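# Set the cable runway's far end onto the bracket

## Task

Put the far end of the cable runway firmly on the bracket, seated between its lugs. Then open the gripper and move the robots away. The runway must stay there by itself; if it only stays because a robot is still holding it, the goal is not met.

## Robot and tools

ROBOTS AND CAMERAS. There are four identical i2rt Big YAM arms: arm1, arm2, arm3 and arm4. Each has six joints, a two-finger gripper and a wrist camera (arm1_cam_wrist to arm4_cam_wrist). Two fixed room cameras, cam_high and cam_low, are not attached to any arm. A hand can reach about 1.0 m out from the vertical axis of its joint 1. With joints 1 and 6 at zero and the hand held level and forward, the wrist camera rides on top of the hand and looks toward the fingertips. The arms act independently. If one stalls, the others keep going.

FRAME. Any pose is given in a single shared scene frame. Its origin is on the floor and +z is up. The hand point is the midpoint between the fingertips. The hand's z axis runs along the fingers, and its y axis is the direction in which the fingers open and close. The foot poses are never printed. All commands are joint targets, not hand poses.

execute_actions. Argument "actions" is a list holding either zero or one action. An empty list only reports state and images. An action is one object keyed by arm name. Under each arm is a "joints" object of absolute targets, not offsets:
- joint1_rad: -2.879 to 2.879 (done within ±0.045). Rotates the arm about its foot. Positive is counter-clockwise seen from above. At 0 the arm extends the way its foot faces.
- joint2_rad: 0 to 3.141 (±0.14). Shoulder. At 0 the upper arm lies roughly level and points backward. Increasing it lifts the arm and then brings it forward.
- joint3_rad: 0 to 3.019 (±0.09). Elbow. At 0 the forearm is folded back onto the upper arm. Larger values open it.
- joint4_rad: -1.692 to 1.57 (±0.055). Hand pitch. Positive tips the fingers up.
- joint5_rad: -1.57 to 1.57 (±0.03). Sideways swing of the hand. Positive goes to the arm's right.
- joint6_rad: -2.094 to 2.094 (±0.035). Hand roll. Positive is clockwise viewed from behind the hand.
- gripper_m: 0 to 0.093 m (±0.003). This is the fingertip gap. Each finger pad can push roughly 50 to 62 N, and some grippers push less.
Joint values are in radians and the gripper is in metres. Every motion in one action starts at the same moment, and motions may finish at different times. A single action is capped at 15 s. Each joint moves at its own speed, so the hand can take a wide, curved path between postures. A joint or arm you leave out keeps its previous target and may still be pushing toward it, and joint_status will not show this. An unknown key or a value outside its range rejects the entire call, and nothing moves. Argument "cameras" selects which images come back. If it is omitted, null or ["all"], you get every camera. If it is [], you get none. An unknown name rejects the call. The "pictures" line lists the returned images in order.

RESULT LINES. joint_positions holds the measured joint values. joint_status reports how each commanded motion ended:
- off_target: the joint stopped short of its target and may still be pushing.
- contact_stop or time_out: the joint usually gives up its target and holds where it stopped. A timed-out joint may instead keep pushing toward its target, or toward a clamped target no more than 0.375, 0.375, 0.113, 0.225, 0.075 and 0.3 rad away (joints 1 to 6). on_its_own lists such joints. If the obstruction goes away, the joint finishes the move by itself. To relieve the push, command the joint to its reported position.
- "joint command not followed", usually with a "cause:" line: a safety check blocked that arm's joint targets. The gripper part of the action still runs. Blocked joints read not_followed, and the arm may keep retrying them on later actions. Calls with no action never show this line.
on_its_own describes behaviour that this call did not command. Its "held at" value is a target, not the joint's actual position. A joint carrying a load will slowly sag. A target very close to the current position may produce no movement.

MOTOR HEAT. Holding loads or pushing heats motors, and heat builds even while you are thinking. At 85 °C you get a MOTOR HOT warning. At 100 °C an OVER-TEMPERATURE FAULT makes that whole arm and its gripper go limp until they cool, so the arm falls. Afterward, unreached keys read limit_stop_at_motor_heat. Resend those targets.

wait: "seconds", from 0 to 10. It commands nothing and returns the same data as an empty action.

zoom_image: "camera" is one camera name. "region" is [x0, y0, x1, y1] in pixels with (0, 0) at the top-left, at most 504 by 504. It works only on cameras that returned full images in the latest result.

finished_scene: "scene" is the integer number of the current scene. It closes the scene for good, after the robots have held the last command. The runway must already be in place and must stay there. If you reply without any tool call, the run ends.

CAUTIONS. If a call's result reports a stop, any later execute_actions, wait or finished_scene calls in that same reply are skipped. While you are thinking, the robots keep holding their last command. Arms do not stop when they touch something and can push hard. Two robots pressing hard on each other fails the task and ends the run, and a hard strike may do the same. The anti-collision check can react too late, and between arms it ignores fingers, gripper housings and wrist cameras. Contact made only through a carried or loose object is not counted. Knocking an object out of the work area or onto the floor fails the task. Loose objects may occasionally get a brief nudge from outside. Avoid drops, slips, slams and heavy pushing. When finished, open the gripper and move the arms clear.

Each tool is called after "Emit:" as name(argument=value, ...) on one line, values as JSON.

## Session

Emit:
execute_actions(actions=[])

Scene clock: 0.00 s.
Motor temperatures (°C, as the motors report them): arm1=[27 28 27 27 26 29] | arm2=[27 28 26 29 27 26] | arm3=[26 29 28 29 29 29] | arm4=[29 29 30 27 27 30]
arm1.joint_positions: joint1_rad=-0.454 joint2_rad=+0.563 joint3_rad=+1.436 joint4_rad=-1.229 joint5_rad=-0.273 joint6_rad=-0.412 gripper_m=+0.094
arm1.joint_status: not commanded
arm1.hand: x=-0.9209 y=-0.2838 z=+1.3880 quat_wxyz=(-0.517, +0.574, -0.581, -0.256) (m; scene frame)
arm2.joint_positions: joint1_rad=+0.470 joint2_rad=+0.583 joint3_rad=+1.447 joint4_rad=-1.196 joint5_rad=+0.064 joint6_rad=-0.475 gripper_m=+0.095
arm2.joint_status: not commanded
arm2.hand: x=-0.2290 y=+0.3055 z=+1.4251 quat_wxyz=(-0.382, -0.295, -0.760, +0.436) (m; scene frame)
arm3.joint_positions: joint1_rad=+0.255 joint2_rad=+0.637 joint3_rad=+1.366 joint4_rad=-1.283 joint5_rad=-0.069 joint6_rad=-0.074 gripper_m=+0.095
arm3.joint_status: not commanded
arm3.hand: x=+0.5054 y=-0.3091 z=+1.3398 quat_wxyz=(-0.252, +0.760, -0.435, -0.412) (m; scene frame)
arm4.joint_positions: joint1_rad=-0.284 joint2_rad=+0.640 joint3_rad=+1.425 joint4_rad=-1.341 joint5_rad=+0.051 joint6_rad=+0.030 gripper_m=+0.095
arm4.joint_status: not commanded
arm4.hand: x=+1.1544 y=+0.2747 z=+1.3101 quat_wxyz=(-0.289, -0.703, -0.517, +0.394) (m; scene frame)
pictures: arm1_cam_wrist, arm2_cam_wrist, arm3_cam_wrist, arm4_cam_wrist, cam_high, cam_low
Images, in order (width x height): arm1_cam_wrist 504x504, arm2_cam_wrist 504x504, arm3_cam_wrist 504x504, arm4_cam_wrist 504x504, cam_high 504x504, cam_low 504x504.

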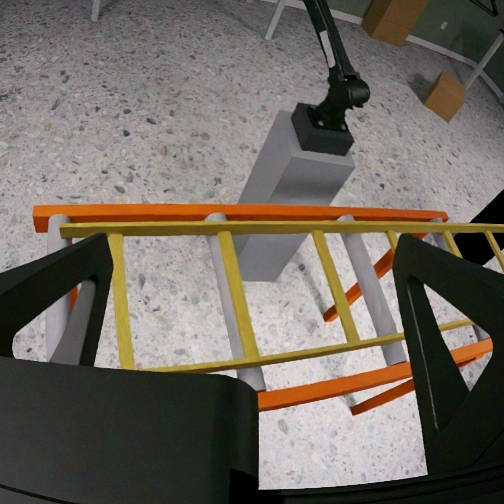

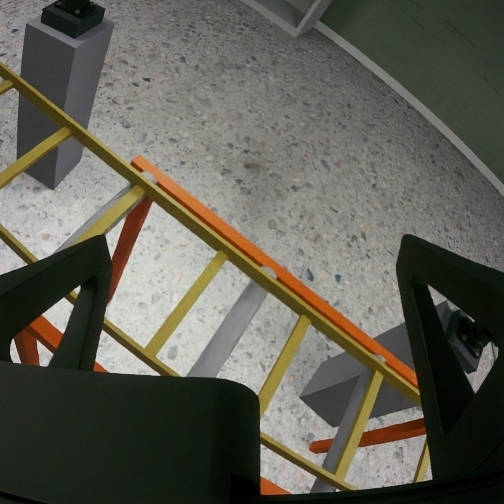

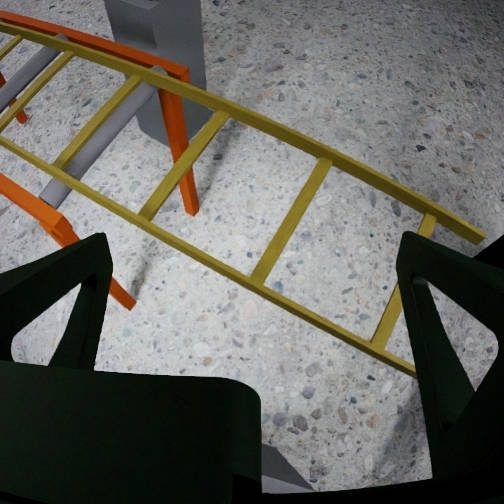

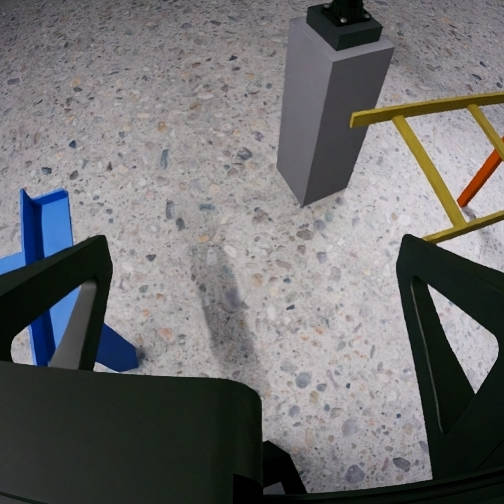

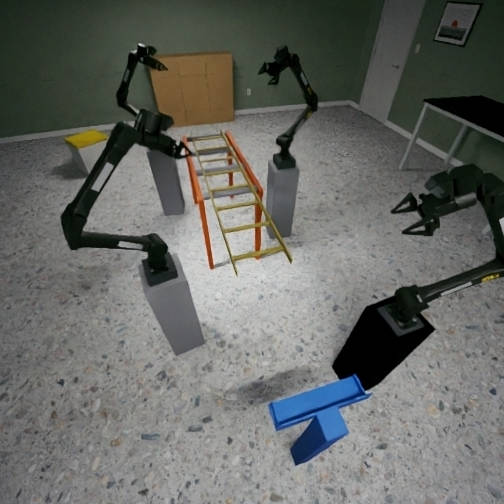

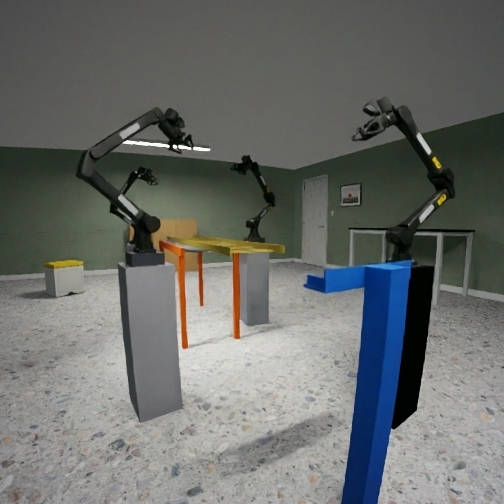

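Emit:
execute_actions(actions=[{"arm3":{"joints":{"joint1_rad":0,"joint2_rad":1.3,"joint3_rad":1.3,"joint4_rad":-1.57,"joint5_rad":0,"joint6_rad":0}},"arm4":{"joints":{"joint1_rad":0,"joint2_rad":1.57,"joint3_rad":1.57,"joint4_rad":-1.57,"joint5_rad":0,"joint6_rad":0}},"arm2":{"joints":{"joint1_rad":0,"joint2_rad":1.57,"joint3_rad":1.9,"joint4_rad":-1.57,"joint5_rad":0,"joint6_rad":0}},"arm1":{"joints":{"joint1_rad":0,"joint2_rad":1.3,"joint3_rad":1.3,"joint4_rad":-1.0,"joint5_rad":0,"joint6_rad":0}}}])

Scene clock: 5.13 s.
Motor temperatures (°C, as the motors report them): arm1=[27 29 28 28 26 29] | arm2=[27 29 28 29 27 26] | arm3=[26 29 30 29 29 29] | arm4=[29 30 32 27 27 30]
arm1.joint_positions: joint1_rad=-0.002 joint2_rad=+1.318 joint3_rad=+1.279 joint4_rad=-1.012 joint5_rad=-0.003 joint6_rad=-0.016 gripper_m=+0.094
arm1.joint_status: all done
arm1.hand: x=-0.9192 y=+0.0100 z=+1.0750 quat_wxyz=(-0.199, +0.630, -0.732, -0.163) (m; scene frame)
arm2.joint_positions: joint1_rad=+0.004 joint2_rad=+1.594 joint3_rad=+1.872 joint4_rad=-1.562 joint5_rad=+0.001 joint6_rad=-0.015 gripper_m=+0.095
arm2.joint_status: all done
arm2.hand: x=-0.3345 y=-0.0177 z=+1.1912 quat_wxyz=(-0.098, -0.715, -0.686, +0.097) (m; scene frame)
arm3.joint_positions: joint1_rad=+0.001 joint2_rad=+1.303 joint3_rad=+1.296 joint4_rad=-1.558 joint5_rad=-0.002 joint6_rad=-0.013 gripper_m=+0.095
arm3.joint_status: all done
arm3.hand: x=+0.5583 y=-0.1717 z=+1.0683 quat_wxyz=(+0.002, +0.767, -0.641, +0.002) (m; scene frame)
arm4.joint_positions: joint1_rad=-0.006 joint2_rad=+1.570 joint3_rad=+1.553 joint4_rad=-1.554 joint5_rad=+0.002 joint6_rad=+0.012 gripper_m=+0.095
arm4.joint_status: all done
arm4.hand: x=+1.2352 y=+0.0304 z=+1.0166 quat_wxyz=(+0.000, -0.699, -0.715, +0.003) (m; scene frame)
pictures: arm1_cam_wrist, arm2_cam_wrist, arm3_cam_wrist, arm4_cam_wrist, cam_high, cam_low
Images, in order (width x height): arm1_cam_wrist 504x504, arm2_cam_wrist 504x504, arm3_cam_wrist 504x504, arm4_cam_wrist 504x504, cam_high 504x504, cam_low 504x504.

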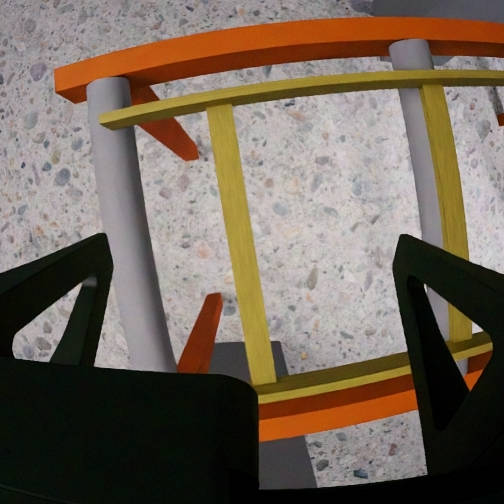

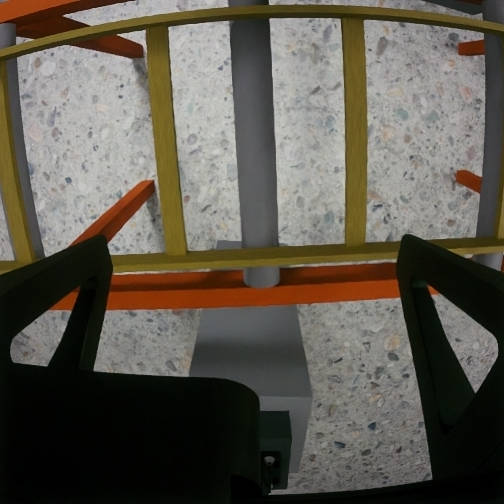

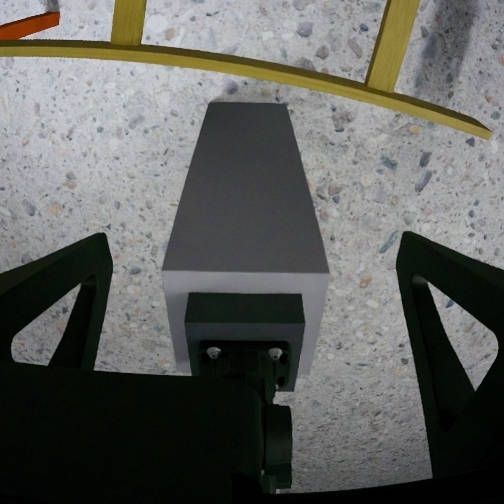

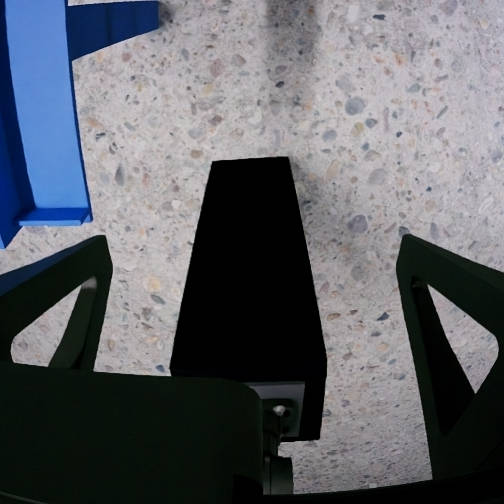

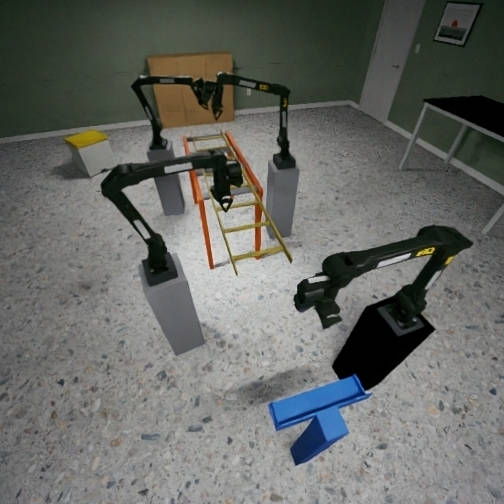

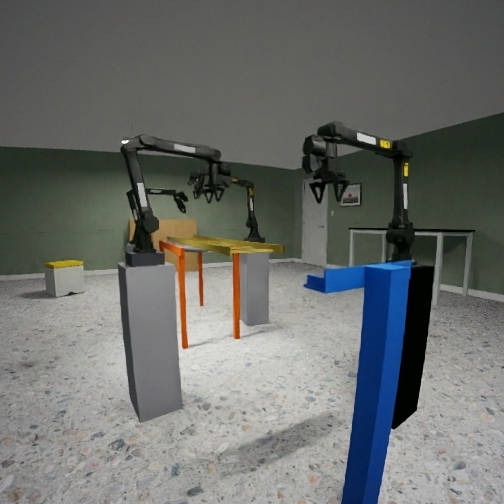

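Emit:
execute_actions(actions=[{"arm3":{"joints":{"joint1_rad":0.6,"joint2_rad":0.9}},"arm4":{"joints":{"joint1_rad":-0.76,"joint2_rad":2.1,"joint3_rad":2.1,"joint4_rad":-1.57,"joint6_rad":-0.76}}}], cameras=["arm4_cam_wrist","cam_high","cam_low"])

Scene clock: 7.13 s.
Motor temperatures (°C, as the motors report them): arm1=[27 29 29 28 26 29] | arm2=[27 29 29 29 27 26] | arm3=[26 29 31 29 29 29] | arm4=[29 30 34 27 27 30]
arm1.joint_positions: joint1_rad=-0.002 joint2_rad=+1.318 joint3_rad=+1.279 joint4_rad=-1.012 joint5_rad=-0.003 joint6_rad=-0.016 gripper_m=+0.094
arm1.joint_status: not commanded
arm1.hand: x=-0.9192 y=+0.0100 z=+1.0750 quat_wxyz=(-0.199, +0.630, -0.732, -0.163) (m; scene frame)
arm2.joint_positions: joint1_rad=+0.004 joint2_rad=+1.594 joint3_rad=+1.872 joint4_rad=-1.562 joint5_rad=+0.001 joint6_rad=-0.015 gripper_m=+0.095
arm2.joint_status: not commanded
arm2.hand: x=-0.3345 y=-0.0177 z=+1.1912 quat_wxyz=(-0.098, -0.715, -0.686, +0.097) (m; scene frame)
arm3.joint_positions: joint1_rad=+0.597 joint2_rad=+0.901 joint3_rad=+1.296 joint4_rad=-1.560 joint5_rad=-0.001 joint6_rad=-0.012 gripper_m=+0.095
arm3.joint_status: all done
arm3.hand: x=+0.4190 y=-0.3259 z=+1.1948 quat_wxyz=(-0.076, +0.903, -0.381, -0.181) (m; scene frame)
arm4.joint_positions: joint1_rad=-0.754 joint2_rad=+2.094 joint3_rad=+2.064 joint4_rad=-1.561 joint5_rad=+0.002 joint6_rad=-0.748 gripper_m=+0.095
arm4.joint_status: all done
arm4.hand: x=+0.7960 y=+0.0128 z=+0.9277 quat_wxyz=(+0.000, -0.695, -0.719, -0.008) (m; scene frame)
pictures: arm4_cam_wrist, cam_high, cam_low
Images, in order (width x height): arm4_cam_wrist 504x504, cam_high 504x504, cam_low 504x504.

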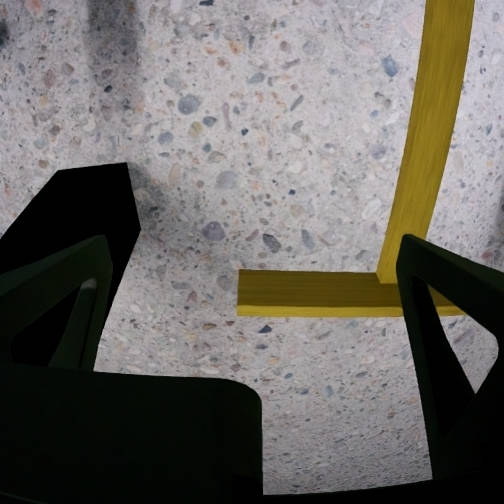

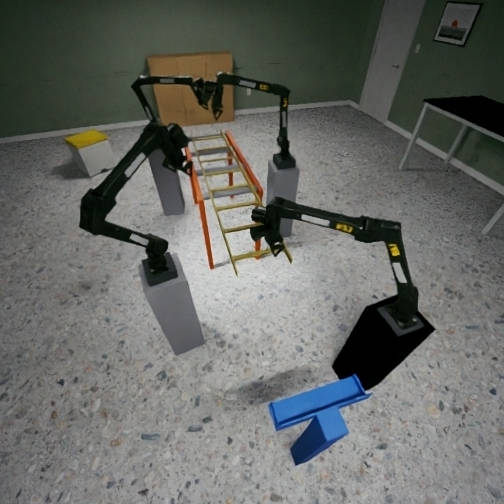

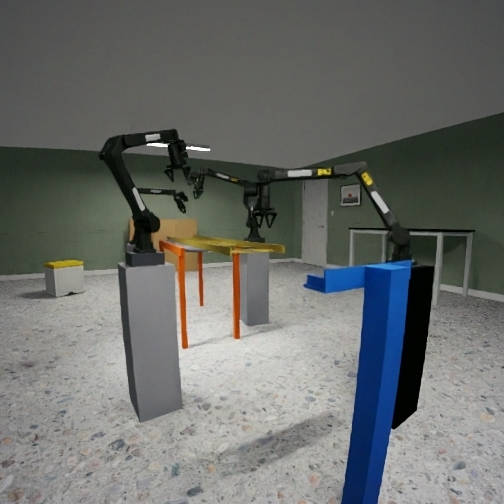

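Emit:
execute_actions(actions=[{"arm4":{"joints":{"joint1_rad":-0.855,"joint2_rad":2.365,"joint3_rad":2.43,"joint4_rad":-1.6,"joint6_rad":-0.86}}}], cameras=["arm4_cam_wrist","cam_high","cam_low"])

Scene clock: 8.90 s.
Motor temperatures (°C, as the motors report them): arm1=[27 29 30 28 26 29] | arm2=[27 30 29 29 27 26] | arm3=[26 29 31 29 29 29] | arm4=[29 31 35 27 27 30]
arm1.joint_positions: joint1_rad=-0.002 joint2_rad=+1.318 joint3_rad=+1.279 joint4_rad=-1.012 joint5_rad=-0.003 joint6_rad=-0.016 gripper_m=+0.094
arm1.joint_status: not commanded
arm1.hand: x=-0.9192 y=+0.0100 z=+1.0750 quat_wxyz=(-0.199, +0.630, -0.732, -0.163) (m; scene frame)
arm2.joint_positions: joint1_rad=+0.004 joint2_rad=+1.594 joint3_rad=+1.872 joint4_rad=-1.562 joint5_rad=+0.001 joint6_rad=-0.015 gripper_m=+0.095
arm2.joint_status: not commanded
arm2.hand: x=-0.3345 y=-0.0177 z=+1.1912 quat_wxyz=(-0.098, -0.715, -0.686, +0.097) (m; scene frame)
arm3.joint_positions: joint1_rad=+0.597 joint2_rad=+0.901 joint3_rad=+1.296 joint4_rad=-1.560 joint5_rad=-0.001 joint6_rad=-0.012 gripper_m=+0.095
arm3.joint_status: not commanded
arm3.hand: x=+0.4190 y=-0.3259 z=+1.1948 quat_wxyz=(-0.076, +0.903, -0.381, -0.181) (m; scene frame)
arm4.joint_positions: joint1_rad=-0.861 joint2_rad=+2.365 joint3_rad=+2.391 joint4_rad=-1.588 joint5_rad=+0.001 joint6_rad=-0.849 gripper_m=+0.095
arm4.joint_status: all done
arm4.hand: x=+0.6901 y=+0.0080 z=+0.8718 quat_wxyz=(-0.001, -0.697, -0.717, +0.007) (m; scene frame)
pictures: arm4_cam_wrist, cam_high, cam_low
Images, in order (width x height): arm4_cam_wrist 504x504, cam_high 504x504, cam_low 504x504.

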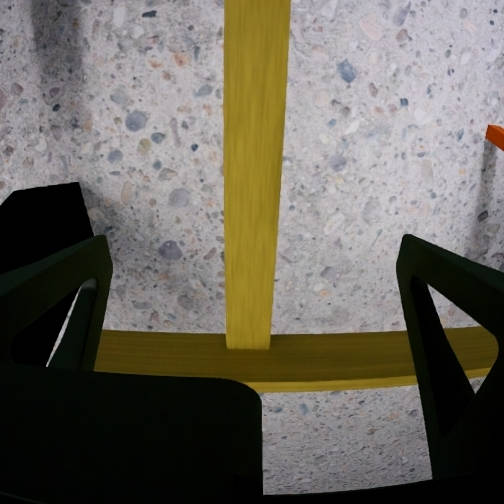

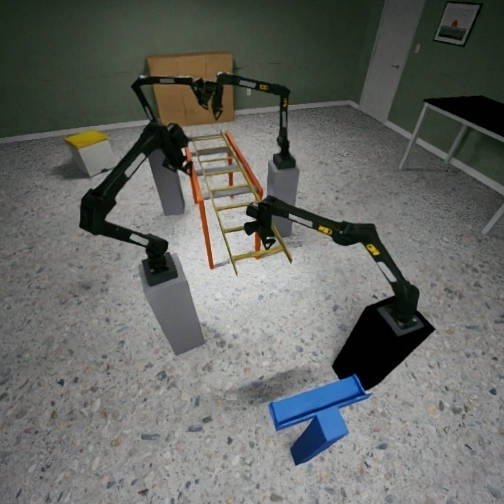

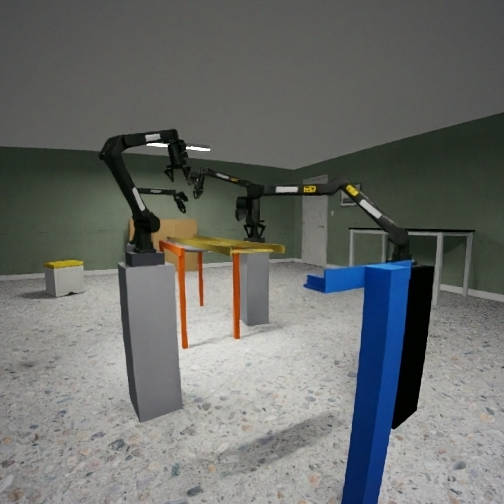

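Emit:
execute_actions(actions=[{"arm4":{"joints":{"joint2_rad":2.385,"joint3_rad":2.24,"joint4_rad":-1.39}}}], cameras=["arm4_cam_wrist","cam_low"])

Emit:
zoom_image(camera="cam_low", region=[150, 170, 450, 320])

Scene clock: 10.10 s.
Motor temperatures (°C, as the motors report them): arm1=[27 29 30 28 26 29] | arm2=[27 30 30 29 27 26] | arm3=[26 29 31 29 29 29] | arm4=[29 32 35 27 27 30]
arm1.joint_positions: joint1_rad=-0.002 joint2_rad=+1.318 joint3_rad=+1.279 joint4_rad=-1.012 joint5_rad=-0.003 joint6_rad=-0.016 gripper_m=+0.094
arm1.joint_status: not commanded
arm1.hand: x=-0.9192 y=+0.0100 z=+1.0750 quat_wxyz=(-0.199, +0.630, -0.732, -0.163) (m; scene frame)
arm2.joint_positions: joint1_rad=+0.004 joint2_rad=+1.594 joint3_rad=+1.872 joint4_rad=-1.562 joint5_rad=+0.001 joint6_rad=-0.015 gripper_m=+0.095
arm2.joint_status: not commanded
arm2.hand: x=-0.3345 y=-0.0177 z=+1.1912 quat_wxyz=(-0.098, -0.715, -0.686, +0.097) (m; scene frame)
arm3.joint_positions: joint1_rad=+0.597 joint2_rad=+0.901 joint3_rad=+1.296 joint4_rad=-1.560 joint5_rad=-0.001 joint6_rad=-0.012 gripper_m=+0.095
arm3.joint_status: not commanded
arm3.hand: x=+0.4190 y=-0.3259 z=+1.1948 quat_wxyz=(-0.076, +0.903, -0.381, -0.181) (m; scene frame)
arm4.joint_positions: joint1_rad=-0.861 joint2_rad=+2.379 joint3_rad=+2.234 joint4_rad=-1.407 joint5_rad=+0.001 joint6_rad=-0.849 gripper_m=+0.095
arm4.joint_status: all done
arm4.hand: x=+0.6888 y=+0.0065 z=+0.8024 quat_wxyz=(+0.000, -0.697, -0.717, +0.012) (m; scene frame)
pictures: arm4_cam_wrist, cam_low
Images, in order (width x height): arm4_cam_wrist 504x504, cam_low 504x504.

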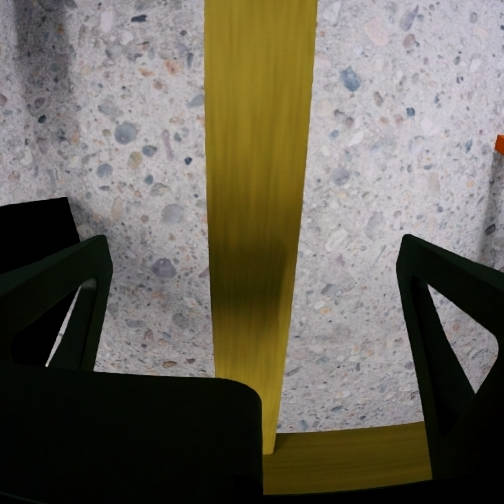

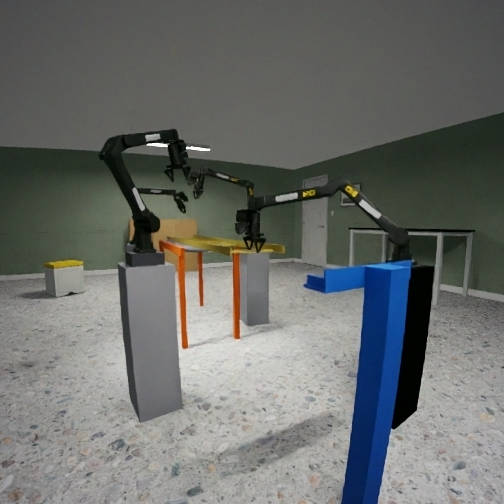

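Region (150, 170, 450, 320) of cam_low's 504x504 image, scaled by 1.680, with more detail than that image has.

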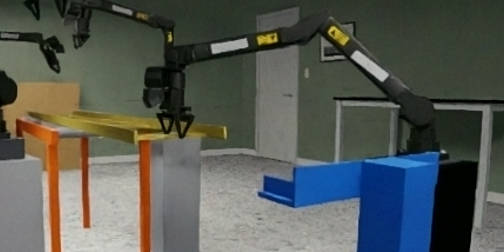

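Emit:
execute_actions(actions=[{"arm4":{"joints":{"joint3_rad":2.17,"joint4_rad":-1.34}}}], cameras=[])

Emit:
execute_actions(actions=[{"arm4":{"joints":{"gripper_m":0}}}], cameras=["arm4_cam_wrist","cam_low"])

Scene clock: 11.03 s.
Motor temperatures (°C, as the motors report them): arm1=[27 29 30 28 26 29] | arm2=[27 30 30 29 27 26] | arm3=[26 29 32 29 29 29] | arm4=[29 32 35 27 27 30]
arm1.joint_positions: joint1_rad=-0.002 joint2_rad=+1.318 joint3_rad=+1.279 joint4_rad=-1.012 joint5_rad=-0.003 joint6_rad=-0.016 gripper_m=+0.094
arm1.joint_status: not commanded
arm1.hand: x=-0.9192 y=+0.0100 z=+1.0750 quat_wxyz=(-0.199, +0.630, -0.732, -0.163) (m; scene frame)
arm2.joint_positions: joint1_rad=+0.004 joint2_rad=+1.594 joint3_rad=+1.872 joint4_rad=-1.562 joint5_rad=+0.001 joint6_rad=-0.015 gripper_m=+0.095
arm2.joint_status: not commanded
arm2.hand: x=-0.3345 y=-0.0177 z=+1.1912 quat_wxyz=(-0.098, -0.715, -0.686, +0.097) (m; scene frame)
arm3.joint_positions: joint1_rad=+0.597 joint2_rad=+0.901 joint3_rad=+1.296 joint4_rad=-1.560 joint5_rad=-0.001 joint6_rad=-0.012 gripper_m=+0.095
arm3.joint_status: not commanded
arm3.hand: x=+0.4190 y=-0.3259 z=+1.1948 quat_wxyz=(-0.076, +0.903, -0.381, -0.181) (m; scene frame)
arm4.joint_positions: joint1_rad=-0.861 joint2_rad=+2.376 joint3_rad=+2.166 joint4_rad=-1.356 joint5_rad=+0.001 joint6_rad=-0.849 gripper_m=+0.095
arm4.joint_status: all done
arm4.hand: x=+0.6951 y=+0.0123 z=+0.7789 quat_wxyz=(-0.001, -0.697, -0.717, +0.005) (m; scene frame)
pictures: none
No camera images: the call's "cameras" was empty. Leave "cameras" out to get every camera's image.

Scene clock: 11.77 s.
Motor temperatures (°C, as the motors report them): arm1=[27 29 31 28 26 29] | arm2=[27 30 30 29 27 26] | arm3=[26 29 32 29 29 29] | arm4=[29 32 35 27 27 30]
arm1.joint_positions: joint1_rad=-0.002 joint2_rad=+1.318 joint3_rad=+1.279 joint4_rad=-1.012 joint5_rad=-0.003 joint6_rad=-0.016 gripper_m=+0.094
arm1.joint_status: not commanded
arm1.hand: x=-0.9192 y=+0.0100 z=+1.0750 quat_wxyz=(-0.199, +0.630, -0.732, -0.163) (m; scene frame)
arm2.joint_positions: joint1_rad=+0.004 joint2_rad=+1.594 joint3_rad=+1.872 joint4_rad=-1.562 joint5_rad=+0.001 joint6_rad=-0.015 gripper_m=+0.095
arm2.joint_status: not commanded
arm2.hand: x=-0.3345 y=-0.0177 z=+1.1912 quat_wxyz=(-0.098, -0.715, -0.686, +0.097) (m; scene frame)
arm3.joint_positions: joint1_rad=+0.597 joint2_rad=+0.901 joint3_rad=+1.296 joint4_rad=-1.560 joint5_rad=-0.001 joint6_rad=-0.012 gripper_m=+0.095
arm3.joint_status: not commanded
arm3.hand: x=+0.4190 y=-0.3259 z=+1.1948 quat_wxyz=(-0.076, +0.903, -0.381, -0.181) (m; scene frame)
arm4.joint_positions: joint1_rad=-0.864 joint2_rad=+2.376 joint3_rad=+2.166 joint4_rad=-1.342 joint5_rad=+0.002 joint6_rad=-0.839 gripper_m=+0.024
arm4.joint_status: gripper_m off_target (ended at +0.024, target +0.000)
arm4.hand: x=+0.6910 y=+0.0118 z=+0.7787 quat_wxyz=(+0.000, -0.702, -0.712, +0.012) (m; scene frame)
pictures: arm4_cam_wrist, cam_low
Images, in order (width x height): arm4_cam_wrist 504x504, cam_low 504x504.

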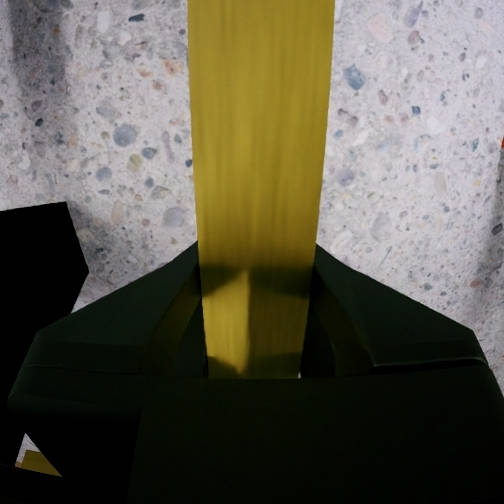

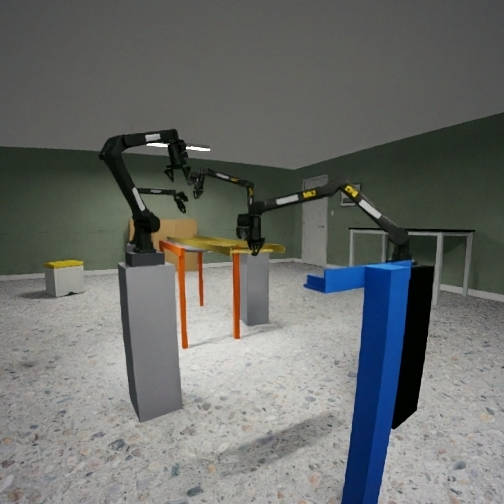

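Emit:
execute_actions(actions=[{"arm4":{"joints":{"joint1_rad":-0.787,"joint2_rad":2.21,"joint3_rad":1.9,"joint4_rad":-1.24,"joint6_rad":-0.765}}}], cameras=[])

Emit:
execute_actions(actions=[{"arm4":{"joints":{"joint1_rad":-0.697,"joint2_rad":2.08,"joint3_rad":1.675,"joint4_rad":-1.14,"joint6_rad":-0.675}}}], cameras=["arm4_cam_wrist","cam_low","cam_high"])

Scene clock: 13.33 s.
Motor temperatures (°C, as the motors report them): arm1=[27 29 31 28 26 29] | arm2=[27 30 31 29 27 26] | arm3=[26 29 32 29 29 29] | arm4=[29 33 35 27 27 30]
arm1.joint_positions: joint1_rad=-0.002 joint2_rad=+1.318 joint3_rad=+1.279 joint4_rad=-1.012 joint5_rad=-0.003 joint6_rad=-0.016 gripper_m=+0.094
arm1.joint_status: not commanded
arm1.hand: x=-0.9192 y=+0.0100 z=+1.0750 quat_wxyz=(-0.199, +0.630, -0.732, -0.163) (m; scene frame)
arm2.joint_positions: joint1_rad=+0.004 joint2_rad=+1.594 joint3_rad=+1.872 joint4_rad=-1.562 joint5_rad=+0.001 joint6_rad=-0.015 gripper_m=+0.095
arm2.joint_status: not commanded
arm2.hand: x=-0.3345 y=-0.0177 z=+1.1912 quat_wxyz=(-0.098, -0.715, -0.686, +0.097) (m; scene frame)
arm3.joint_positions: joint1_rad=+0.597 joint2_rad=+0.901 joint3_rad=+1.296 joint4_rad=-1.560 joint5_rad=-0.001 joint6_rad=-0.012 gripper_m=+0.095
arm3.joint_status: not commanded
arm3.hand: x=+0.4190 y=-0.3259 z=+1.1948 quat_wxyz=(-0.076, +0.903, -0.381, -0.181) (m; scene frame)
arm4.joint_positions: joint1_rad=-0.778 joint2_rad=+2.215 joint3_rad=+1.872 joint4_rad=-1.230 joint5_rad=+0.000 joint6_rad=-0.744 gripper_m=+0.024
arm4.joint_status: all done
arm4.hand: x=+0.7736 y=+0.0103 z=+0.7786 quat_wxyz=(-0.001, -0.705, -0.709, +0.001) (m; scene frame)
pictures: none
No camera images: the call's "cameras" was empty. Leave "cameras" out to get every camera's image.

Scene clock: 14.70 s.
Motor temperatures (°C, as the motors report them): arm1=[27 29 31 28 26 29] | arm2=[27 31 31 29 27 26] | arm3=[26 29 32 29 29 29] | arm4=[29 34 36 27 27 30]
arm1.joint_positions: joint1_rad=-0.002 joint2_rad=+1.318 joint3_rad=+1.279 joint4_rad=-1.012 joint5_rad=-0.003 joint6_rad=-0.016 gripper_m=+0.094
arm1.joint_status: not commanded
arm1.hand: x=-0.9192 y=+0.0100 z=+1.0750 quat_wxyz=(-0.199, +0.630, -0.732, -0.163) (m; scene frame)
arm2.joint_positions: joint1_rad=+0.004 joint2_rad=+1.594 joint3_rad=+1.872 joint4_rad=-1.562 joint5_rad=+0.001 joint6_rad=-0.015 gripper_m=+0.095
arm2.joint_status: not commanded
arm2.hand: x=-0.3345 y=-0.0177 z=+1.1912 quat_wxyz=(-0.098, -0.715, -0.686, +0.097) (m; scene frame)
arm3.joint_positions: joint1_rad=+0.597 joint2_rad=+0.901 joint3_rad=+1.296 joint4_rad=-1.560 joint5_rad=-0.001 joint6_rad=-0.012 gripper_m=+0.095
arm3.joint_status: not commanded
arm3.hand: x=+0.4190 y=-0.3259 z=+1.1948 quat_wxyz=(-0.076, +0.903, -0.381, -0.181) (m; scene frame)
arm4.joint_positions: joint1_rad=-0.685 joint2_rad=+2.088 joint3_rad=+1.647 joint4_rad=-1.131 joint5_rad=-0.001 joint6_rad=-0.649 gripper_m=+0.024
arm4.joint_status: all done
arm4.hand: x=+0.8512 y=+0.0104 z=+0.7771 quat_wxyz=(-0.002, -0.706, -0.709, +0.002) (m; scene frame)
pictures: arm4_cam_wrist, cam_high, cam_low
Images, in order (width x height): arm4_cam_wrist 504x504, cam_high 504x504, cam_low 504x504.

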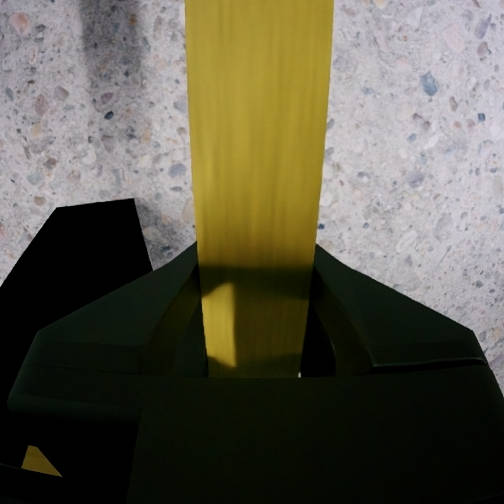

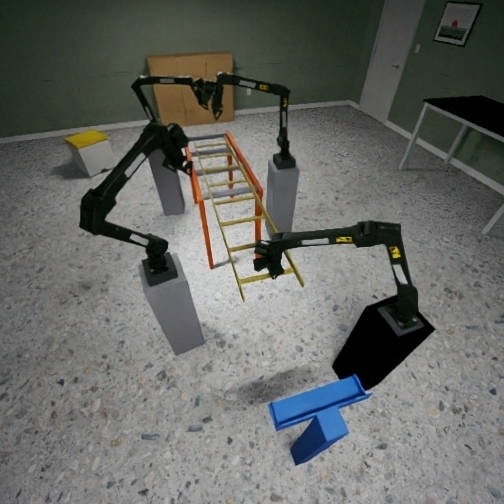

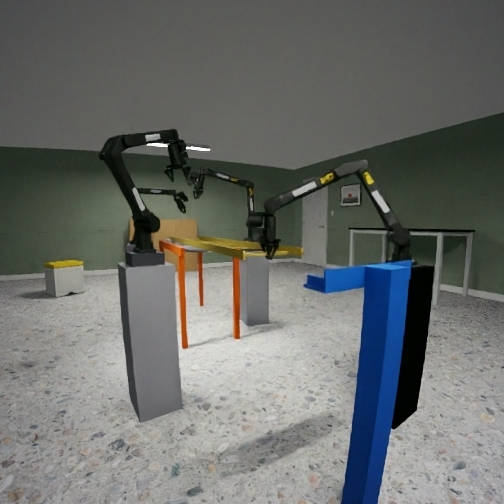

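Works well. Continue with increasing load compensation.

Emit:
execute_actions(actions=[{"arm4":{"joints":{"joint1_rad":-0.478,"joint2_rad":1.885,"joint3_rad":1.39,"joint4_rad":-1.03,"joint6_rad":-0.445}}}], cameras=[])

Emit:
execute_actions(actions=[{"arm4":{"joints":{"joint1_rad":-0.192,"joint2_rad":1.77,"joint3_rad":1.25,"joint4_rad":-0.98,"joint6_rad":-0.16}}}], cameras=["arm4_cam_wrist","cam_low","cam_high"])

Scene clock: 16.70 s.
Motor temperatures (°C, as the motors report them): arm1=[27 29 32 28 26 29] | arm2=[27 31 32 29 27 26] | arm3=[26 29 33 29 29 29] | arm4=[29 34 36 27 27 30]
arm1.joint_positions: joint1_rad=-0.002 joint2_rad=+1.318 joint3_rad=+1.279 joint4_rad=-1.012 joint5_rad=-0.003 joint6_rad=-0.016 gripper_m=+0.094
arm1.joint_status: not commanded
arm1.hand: x=-0.9192 y=+0.0100 z=+1.0750 quat_wxyz=(-0.199, +0.630, -0.732, -0.163) (m; scene frame)
arm2.joint_positions: joint1_rad=+0.004 joint2_rad=+1.594 joint3_rad=+1.872 joint4_rad=-1.562 joint5_rad=+0.001 joint6_rad=-0.015 gripper_m=+0.095
arm2.joint_status: not commanded
arm2.hand: x=-0.3345 y=-0.0177 z=+1.1912 quat_wxyz=(-0.098, -0.715, -0.686, +0.097) (m; scene frame)
arm3.joint_positions: joint1_rad=+0.597 joint2_rad=+0.901 joint3_rad=+1.296 joint4_rad=-1.560 joint5_rad=-0.001 joint6_rad=-0.012 gripper_m=+0.095
arm3.joint_status: not commanded
arm3.hand: x=+0.4190 y=-0.3259 z=+1.1948 quat_wxyz=(-0.076, +0.903, -0.381, -0.181) (m; scene frame)
arm4.joint_positions: joint1_rad=-0.480 joint2_rad=+1.938 joint3_rad=+1.339 joint4_rad=-1.010 joint5_rad=+0.002 joint6_rad=-0.452 gripper_m=+0.024
arm4.joint_status: all done
arm4.hand: x=+0.9946 y=+0.0234 z=+0.7586 quat_wxyz=(+0.006, -0.703, -0.711, -0.015) (m; scene frame)
pictures: none
No camera images: the call's "cameras" was empty. Leave "cameras" out to get every camera's image.

Scene clock: 18.77 s.
Motor temperatures (°C, as the motors report them): arm1=[27 29 32 28 26 29] | arm2=[27 31 32 29 27 26] | arm3=[26 29 33 29 29 29] | arm4=[29 34 37 27 27 30]
arm1.joint_positions: joint1_rad=-0.002 joint2_rad=+1.318 joint3_rad=+1.279 joint4_rad=-1.012 joint5_rad=-0.003 joint6_rad=-0.016 gripper_m=+0.094
arm1.joint_status: not commanded
arm1.hand: x=-0.9192 y=+0.0100 z=+1.0750 quat_wxyz=(-0.199, +0.630, -0.732, -0.163) (m; scene frame)
arm2.joint_positions: joint1_rad=+0.004 joint2_rad=+1.594 joint3_rad=+1.872 joint4_rad=-1.562 joint5_rad=+0.001 joint6_rad=-0.015 gripper_m=+0.095
arm2.joint_status: not commanded
arm2.hand: x=-0.3345 y=-0.0177 z=+1.1912 quat_wxyz=(-0.098, -0.715, -0.686, +0.097) (m; scene frame)
arm3.joint_positions: joint1_rad=+0.597 joint2_rad=+0.901 joint3_rad=+1.296 joint4_rad=-1.560 joint5_rad=-0.001 joint6_rad=-0.012 gripper_m=+0.095
arm3.joint_status: not commanded
arm3.hand: x=+0.4190 y=-0.3259 z=+1.1948 quat_wxyz=(-0.076, +0.903, -0.381, -0.181) (m; scene frame)
arm4.joint_positions: joint1_rad=-0.193 joint2_rad=+1.848 joint3_rad=+1.192 joint4_rad=-0.958 joint5_rad=+0.002 joint6_rad=-0.164 gripper_m=+0.024
arm4.joint_status: all done
arm4.hand: x=+1.1453 y=+0.0231 z=+0.7573 quat_wxyz=(+0.012, -0.703, -0.711, -0.015) (m; scene frame)
pictures: arm4_cam_wrist, cam_high, cam_low
Images, in order (width x height): arm4_cam_wrist 504x504, cam_high 504x504, cam_low 504x504.

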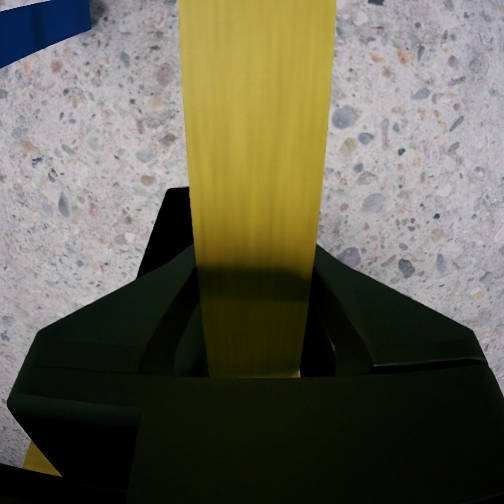

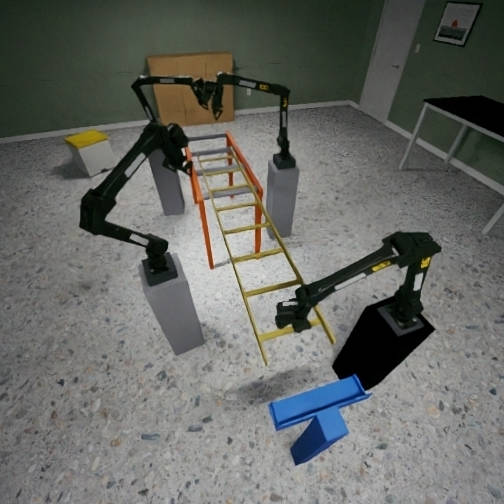

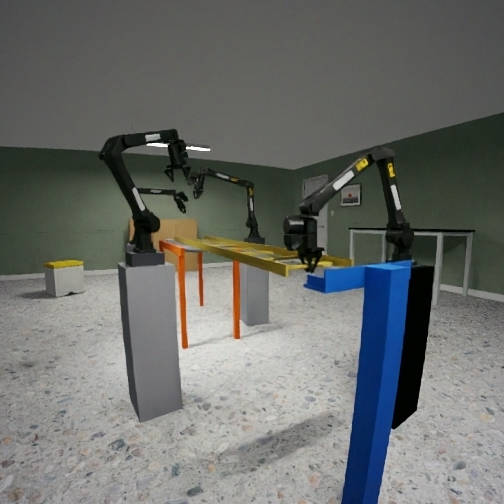

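Emit:
execute_actions(actions=[{"arm4":{"joints":{"joint1_rad":0.0,"joint2_rad":1.67,"joint3_rad":1.31,"joint4_rad":-1.03,"joint6_rad":0.035}}}], cameras=["arm4_cam_wrist","cam_low","cam_high"])

Emit:
zoom_image(camera="cam_high", region=[230, 280, 430, 480])

Emit:
zoom_image(camera="cam_low", region=[250, 200, 450, 320])

Scene clock: 21.00 s.
Motor temperatures (°C, as the motors report them): arm1=[27 29 32 28 26 29] | arm2=[27 31 33 29 27 26] | arm3=[26 29 33 29 29 29] | arm4=[29 35 39 27 27 30]
arm1.joint_positions: joint1_rad=-0.002 joint2_rad=+1.318 joint3_rad=+1.279 joint4_rad=-1.012 joint5_rad=-0.003 joint6_rad=-0.016 gripper_m=+0.094
arm1.joint_status: not commanded
arm1.hand: x=-0.9192 y=+0.0100 z=+1.0750 quat_wxyz=(-0.199, +0.630, -0.732, -0.163) (m; scene frame)
arm2.joint_positions: joint1_rad=+0.004 joint2_rad=+1.594 joint3_rad=+1.872 joint4_rad=-1.562 joint5_rad=+0.001 joint6_rad=-0.015 gripper_m=+0.095
arm2.joint_status: not commanded
arm2.hand: x=-0.3345 y=-0.0177 z=+1.1912 quat_wxyz=(-0.098, -0.715, -0.686, +0.097) (m; scene frame)
arm3.joint_positions: joint1_rad=+0.597 joint2_rad=+0.901 joint3_rad=+1.296 joint4_rad=-1.560 joint5_rad=-0.001 joint6_rad=-0.012 gripper_m=+0.095
arm3.joint_status: not commanded
arm3.hand: x=+0.4190 y=-0.3259 z=+1.1948 quat_wxyz=(-0.076, +0.903, -0.381, -0.181) (m; scene frame)
arm4.joint_positions: joint1_rad=-0.006 joint2_rad=+1.808 joint3_rad=+1.200 joint4_rad=-1.004 joint5_rad=-0.003 joint6_rad=+0.028 gripper_m=+0.024
arm4.joint_status: joint3_rad time_out (moved +0.008 of +0.118); the others done
arm4.on_its_own: joint3_rad reads +1.200 and still pushes toward +1.310 since a time_out
arm4.hand: x=+1.2361 y=+0.0203 z=+0.7785 quat_wxyz=(+0.013, -0.705, -0.709, -0.013) (m; scene frame)
pictures: arm4_cam_wrist, cam_high, cam_low
Images, in order (width x height): arm4_cam_wrist 504x504, cam_high 504x504, cam_low 504x504.

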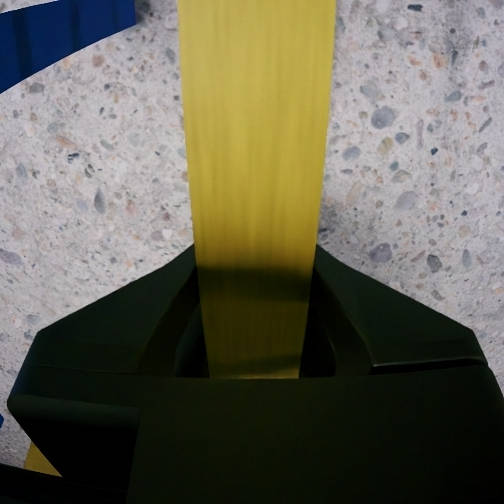

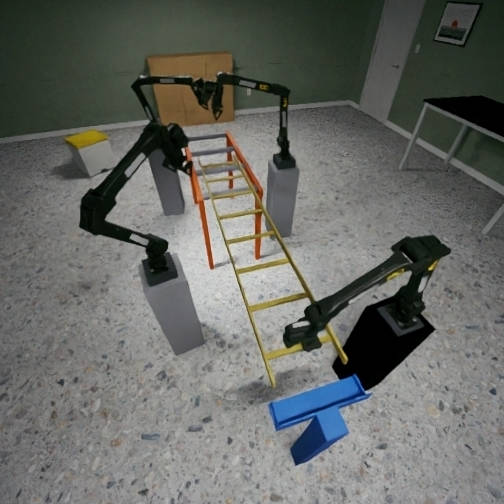

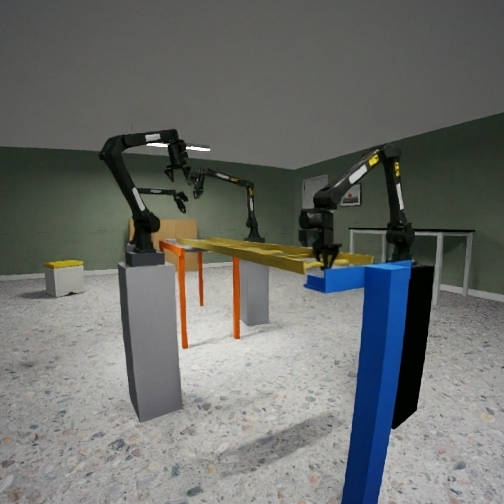

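Region (230, 280, 430, 480) of cam_high's 504x504 image, scaled by 2.520, with more detail than that image has.

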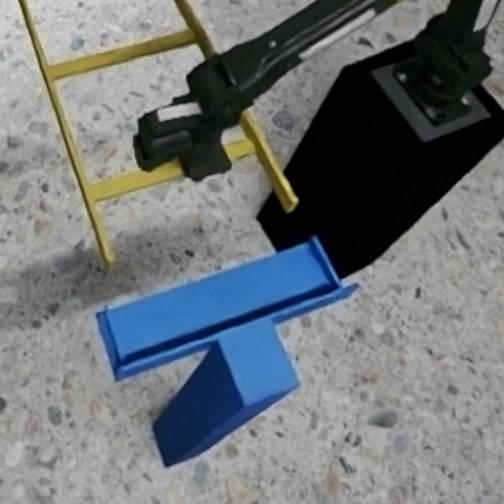

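Region (250, 200, 450, 320) of cam_low's 504x504 image, scaled by 2.520, with more detail than that image has; it fills the top 302 rows of this view, and the rest is white.

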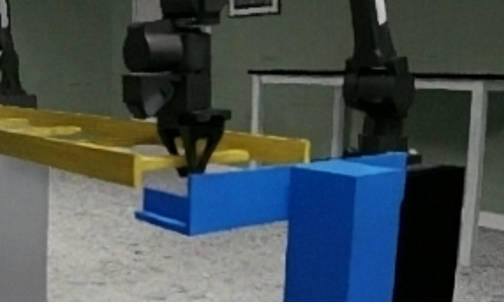

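Emit:
execute_actions(actions=[{"arm4":{"joints":{"joint1_rad":0.13,"joint2_rad":1.70,"joint3_rad":1.42,"joint4_rad":-1.01,"joint6_rad":0.165}}}], cameras=["arm4_cam_wrist","cam_low","cam_high"])

Emit:
zoom_image(camera="cam_high", region=[230, 280, 430, 480])

Emit:
zoom_image(camera="cam_low", region=[250, 200, 450, 320])

Scene clock: 23.30 s.
Motor temperatures (°C, as the motors report them): arm1=[27 30 33 28 26 29] | arm2=[27 32 33 29 27 26] | arm3=[26 29 34 29 29 29] | arm4=[29 36 42 27 27 30]
arm1.joint_positions: joint1_rad=-0.002 joint2_rad=+1.318 joint3_rad=+1.279 joint4_rad=-1.012 joint5_rad=-0.003 joint6_rad=-0.016 gripper_m=+0.094
arm1.joint_status: not commanded
arm1.hand: x=-0.9192 y=+0.0100 z=+1.0750 quat_wxyz=(-0.199, +0.630, -0.732, -0.163) (m; scene frame)
arm2.joint_positions: joint1_rad=+0.004 joint2_rad=+1.594 joint3_rad=+1.872 joint4_rad=-1.562 joint5_rad=+0.001 joint6_rad=-0.015 gripper_m=+0.095
arm2.joint_status: not commanded
arm2.hand: x=-0.3345 y=-0.0177 z=+1.1912 quat_wxyz=(-0.098, -0.715, -0.686, +0.097) (m; scene frame)
arm3.joint_positions: joint1_rad=+0.597 joint2_rad=+0.901 joint3_rad=+1.296 joint4_rad=-1.560 joint5_rad=-0.001 joint6_rad=-0.012 gripper_m=+0.095
arm3.joint_status: not commanded
arm3.hand: x=+0.4190 y=-0.3259 z=+1.1948 quat_wxyz=(-0.076, +0.903, -0.381, -0.181) (m; scene frame)
arm4.joint_positions: joint1_rad=+0.090 joint2_rad=+1.848 joint3_rad=+1.266 joint4_rad=-1.010 joint5_rad=+0.008 joint6_rad=+0.138 gripper_m=+0.024
arm4.joint_status: joint2_rad time_out (moved +0.041 of -0.108); joint3_rad time_out (moved +0.067 of +0.220); the others done
arm4.on_its_own: joint2_rad reads +1.848 and still pushes toward +1.700 since a time_out; joint3_rad reads +1.266 and still pushes toward +1.379 since a time_out
arm4.hand: x=+1.2834 y=-0.0007 z=+0.7800 quat_wxyz=(+0.009, -0.710, -0.704, -0.001) (m; scene frame)
pictures: arm4_cam_wrist, cam_high, cam_low
Images, in order (width x height): arm4_cam_wrist 504x504, cam_high 504x504, cam_low 504x504.

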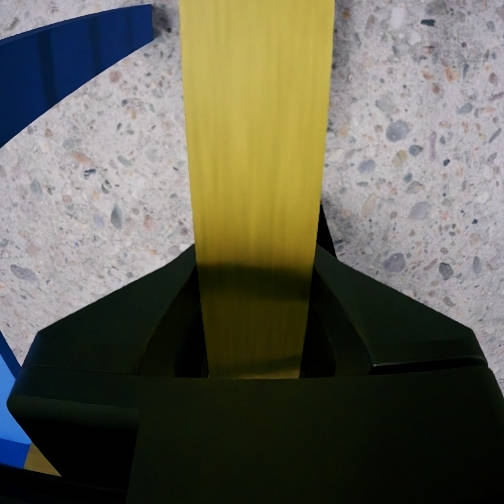

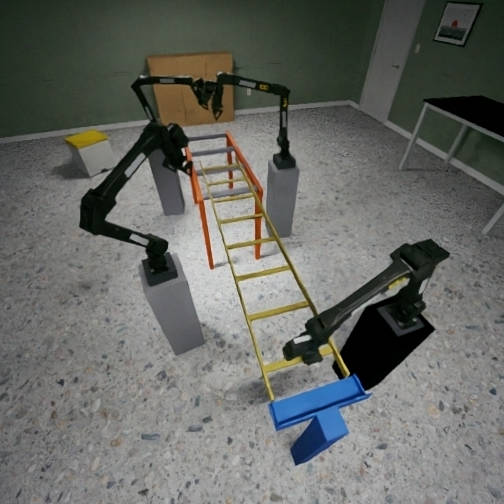

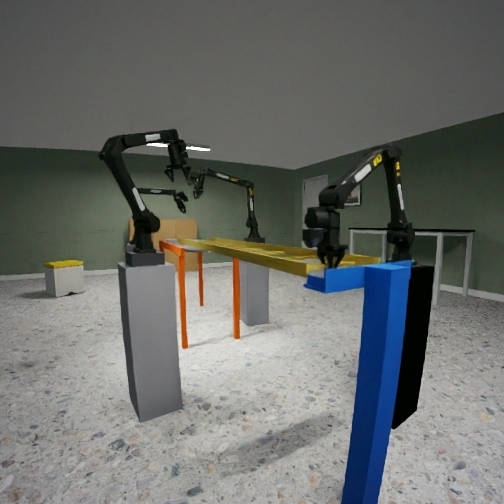

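Region (230, 280, 430, 480) of cam_high's 504x504 image, scaled by 2.520, with more detail than that image has.

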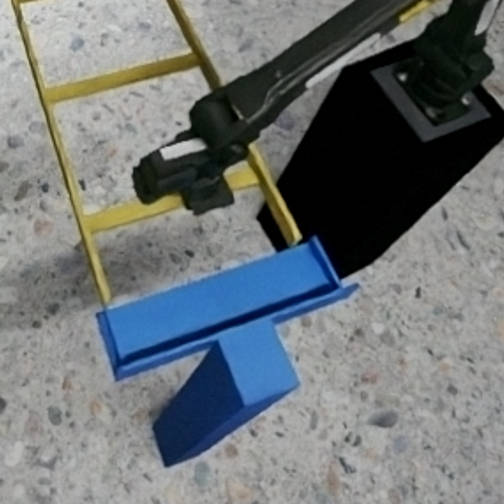

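Region (250, 200, 450, 320) of cam_low's 504x504 image, scaled by 2.520, with more detail than that image has; it fills the top 302 rows of this view, and the rest is white.

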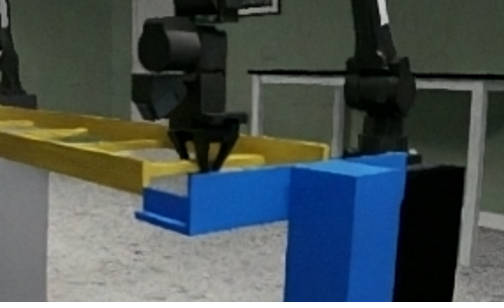

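Emit:
execute_actions(actions=[{"arm4":{"joints":{"joint1_rad":0.06,"joint2_rad":1.61,"joint3_rad":1.42,"joint4_rad":-1.07,"joint6_rad":0.10}}}], cameras=["cam_low","cam_high"])

Emit:
zoom_image(camera="cam_low", region=[250, 200, 450, 320])

Scene clock: 25.60 s.
Motor temperatures (°C, as the motors report them): arm1=[27 30 33 28 26 29] | arm2=[27 32 33 29 27 26] | arm3=[26 29 34 29 29 29] | arm4=[29 38 46 27 27 30]
arm1.joint_positions: joint1_rad=-0.002 joint2_rad=+1.318 joint3_rad=+1.279 joint4_rad=-1.012 joint5_rad=-0.003 joint6_rad=-0.016 gripper_m=+0.094
arm1.joint_status: not commanded
arm1.hand: x=-0.9192 y=+0.0100 z=+1.0750 quat_wxyz=(-0.199, +0.630, -0.732, -0.163) (m; scene frame)
arm2.joint_positions: joint1_rad=+0.004 joint2_rad=+1.594 joint3_rad=+1.872 joint4_rad=-1.562 joint5_rad=+0.001 joint6_rad=-0.015 gripper_m=+0.095
arm2.joint_status: not commanded
arm2.hand: x=-0.3345 y=-0.0177 z=+1.1912 quat_wxyz=(-0.098, -0.715, -0.686, +0.097) (m; scene frame)
arm3.joint_positions: joint1_rad=+0.597 joint2_rad=+0.901 joint3_rad=+1.296 joint4_rad=-1.560 joint5_rad=-0.001 joint6_rad=-0.012 gripper_m=+0.095
arm3.joint_status: not commanded
arm3.hand: x=+0.4190 y=-0.3259 z=+1.1948 quat_wxyz=(-0.076, +0.903, -0.381, -0.181) (m; scene frame)
arm4.joint_positions: joint1_rad=+0.065 joint2_rad=+1.801 joint3_rad=+1.267 joint4_rad=-1.055 joint5_rad=-0.010 joint6_rad=+0.109 gripper_m=+0.024
arm4.joint_status: joint2_rad time_out (moved -0.047 of -0.238); joint3_rad time_out (moved +0.001 of +0.154); the others done
arm4.on_its_own: joint2_rad reads +1.801 and still pushes toward +1.610 since a time_out; joint3_rad reads +1.267 and still pushes toward +1.380 since a time_out
arm4.hand: x=+1.2735 y=+0.0044 z=+0.8033 quat_wxyz=(+0.003, -0.709, -0.706, -0.007) (m; scene frame)
pictures: cam_high, cam_low
Images, in order (width x height): cam_high 504x504, cam_low 504x504.

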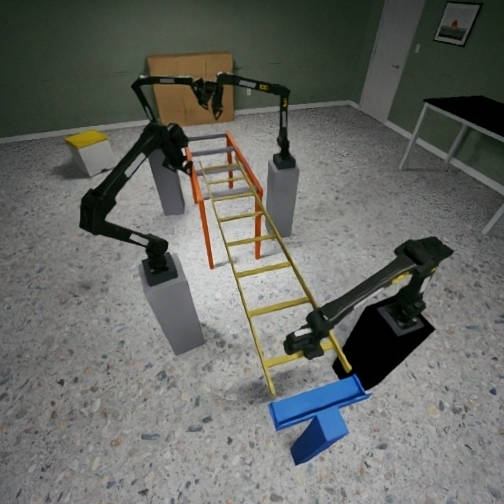

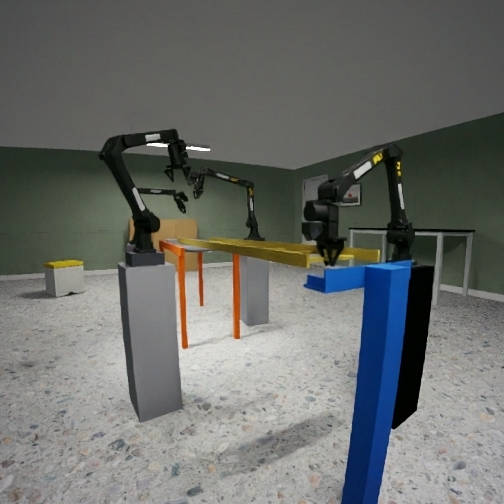

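Region (250, 200, 450, 320) of cam_low's 504x504 image, scaled by 2.520, with more detail than that image has; it fills the top 302 rows of this view, and the rest is white.

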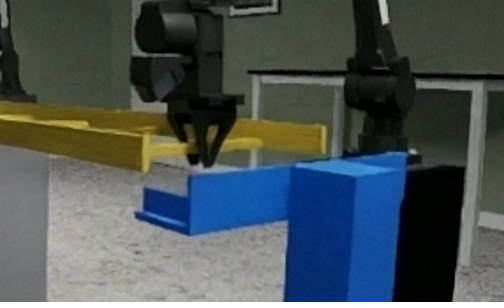

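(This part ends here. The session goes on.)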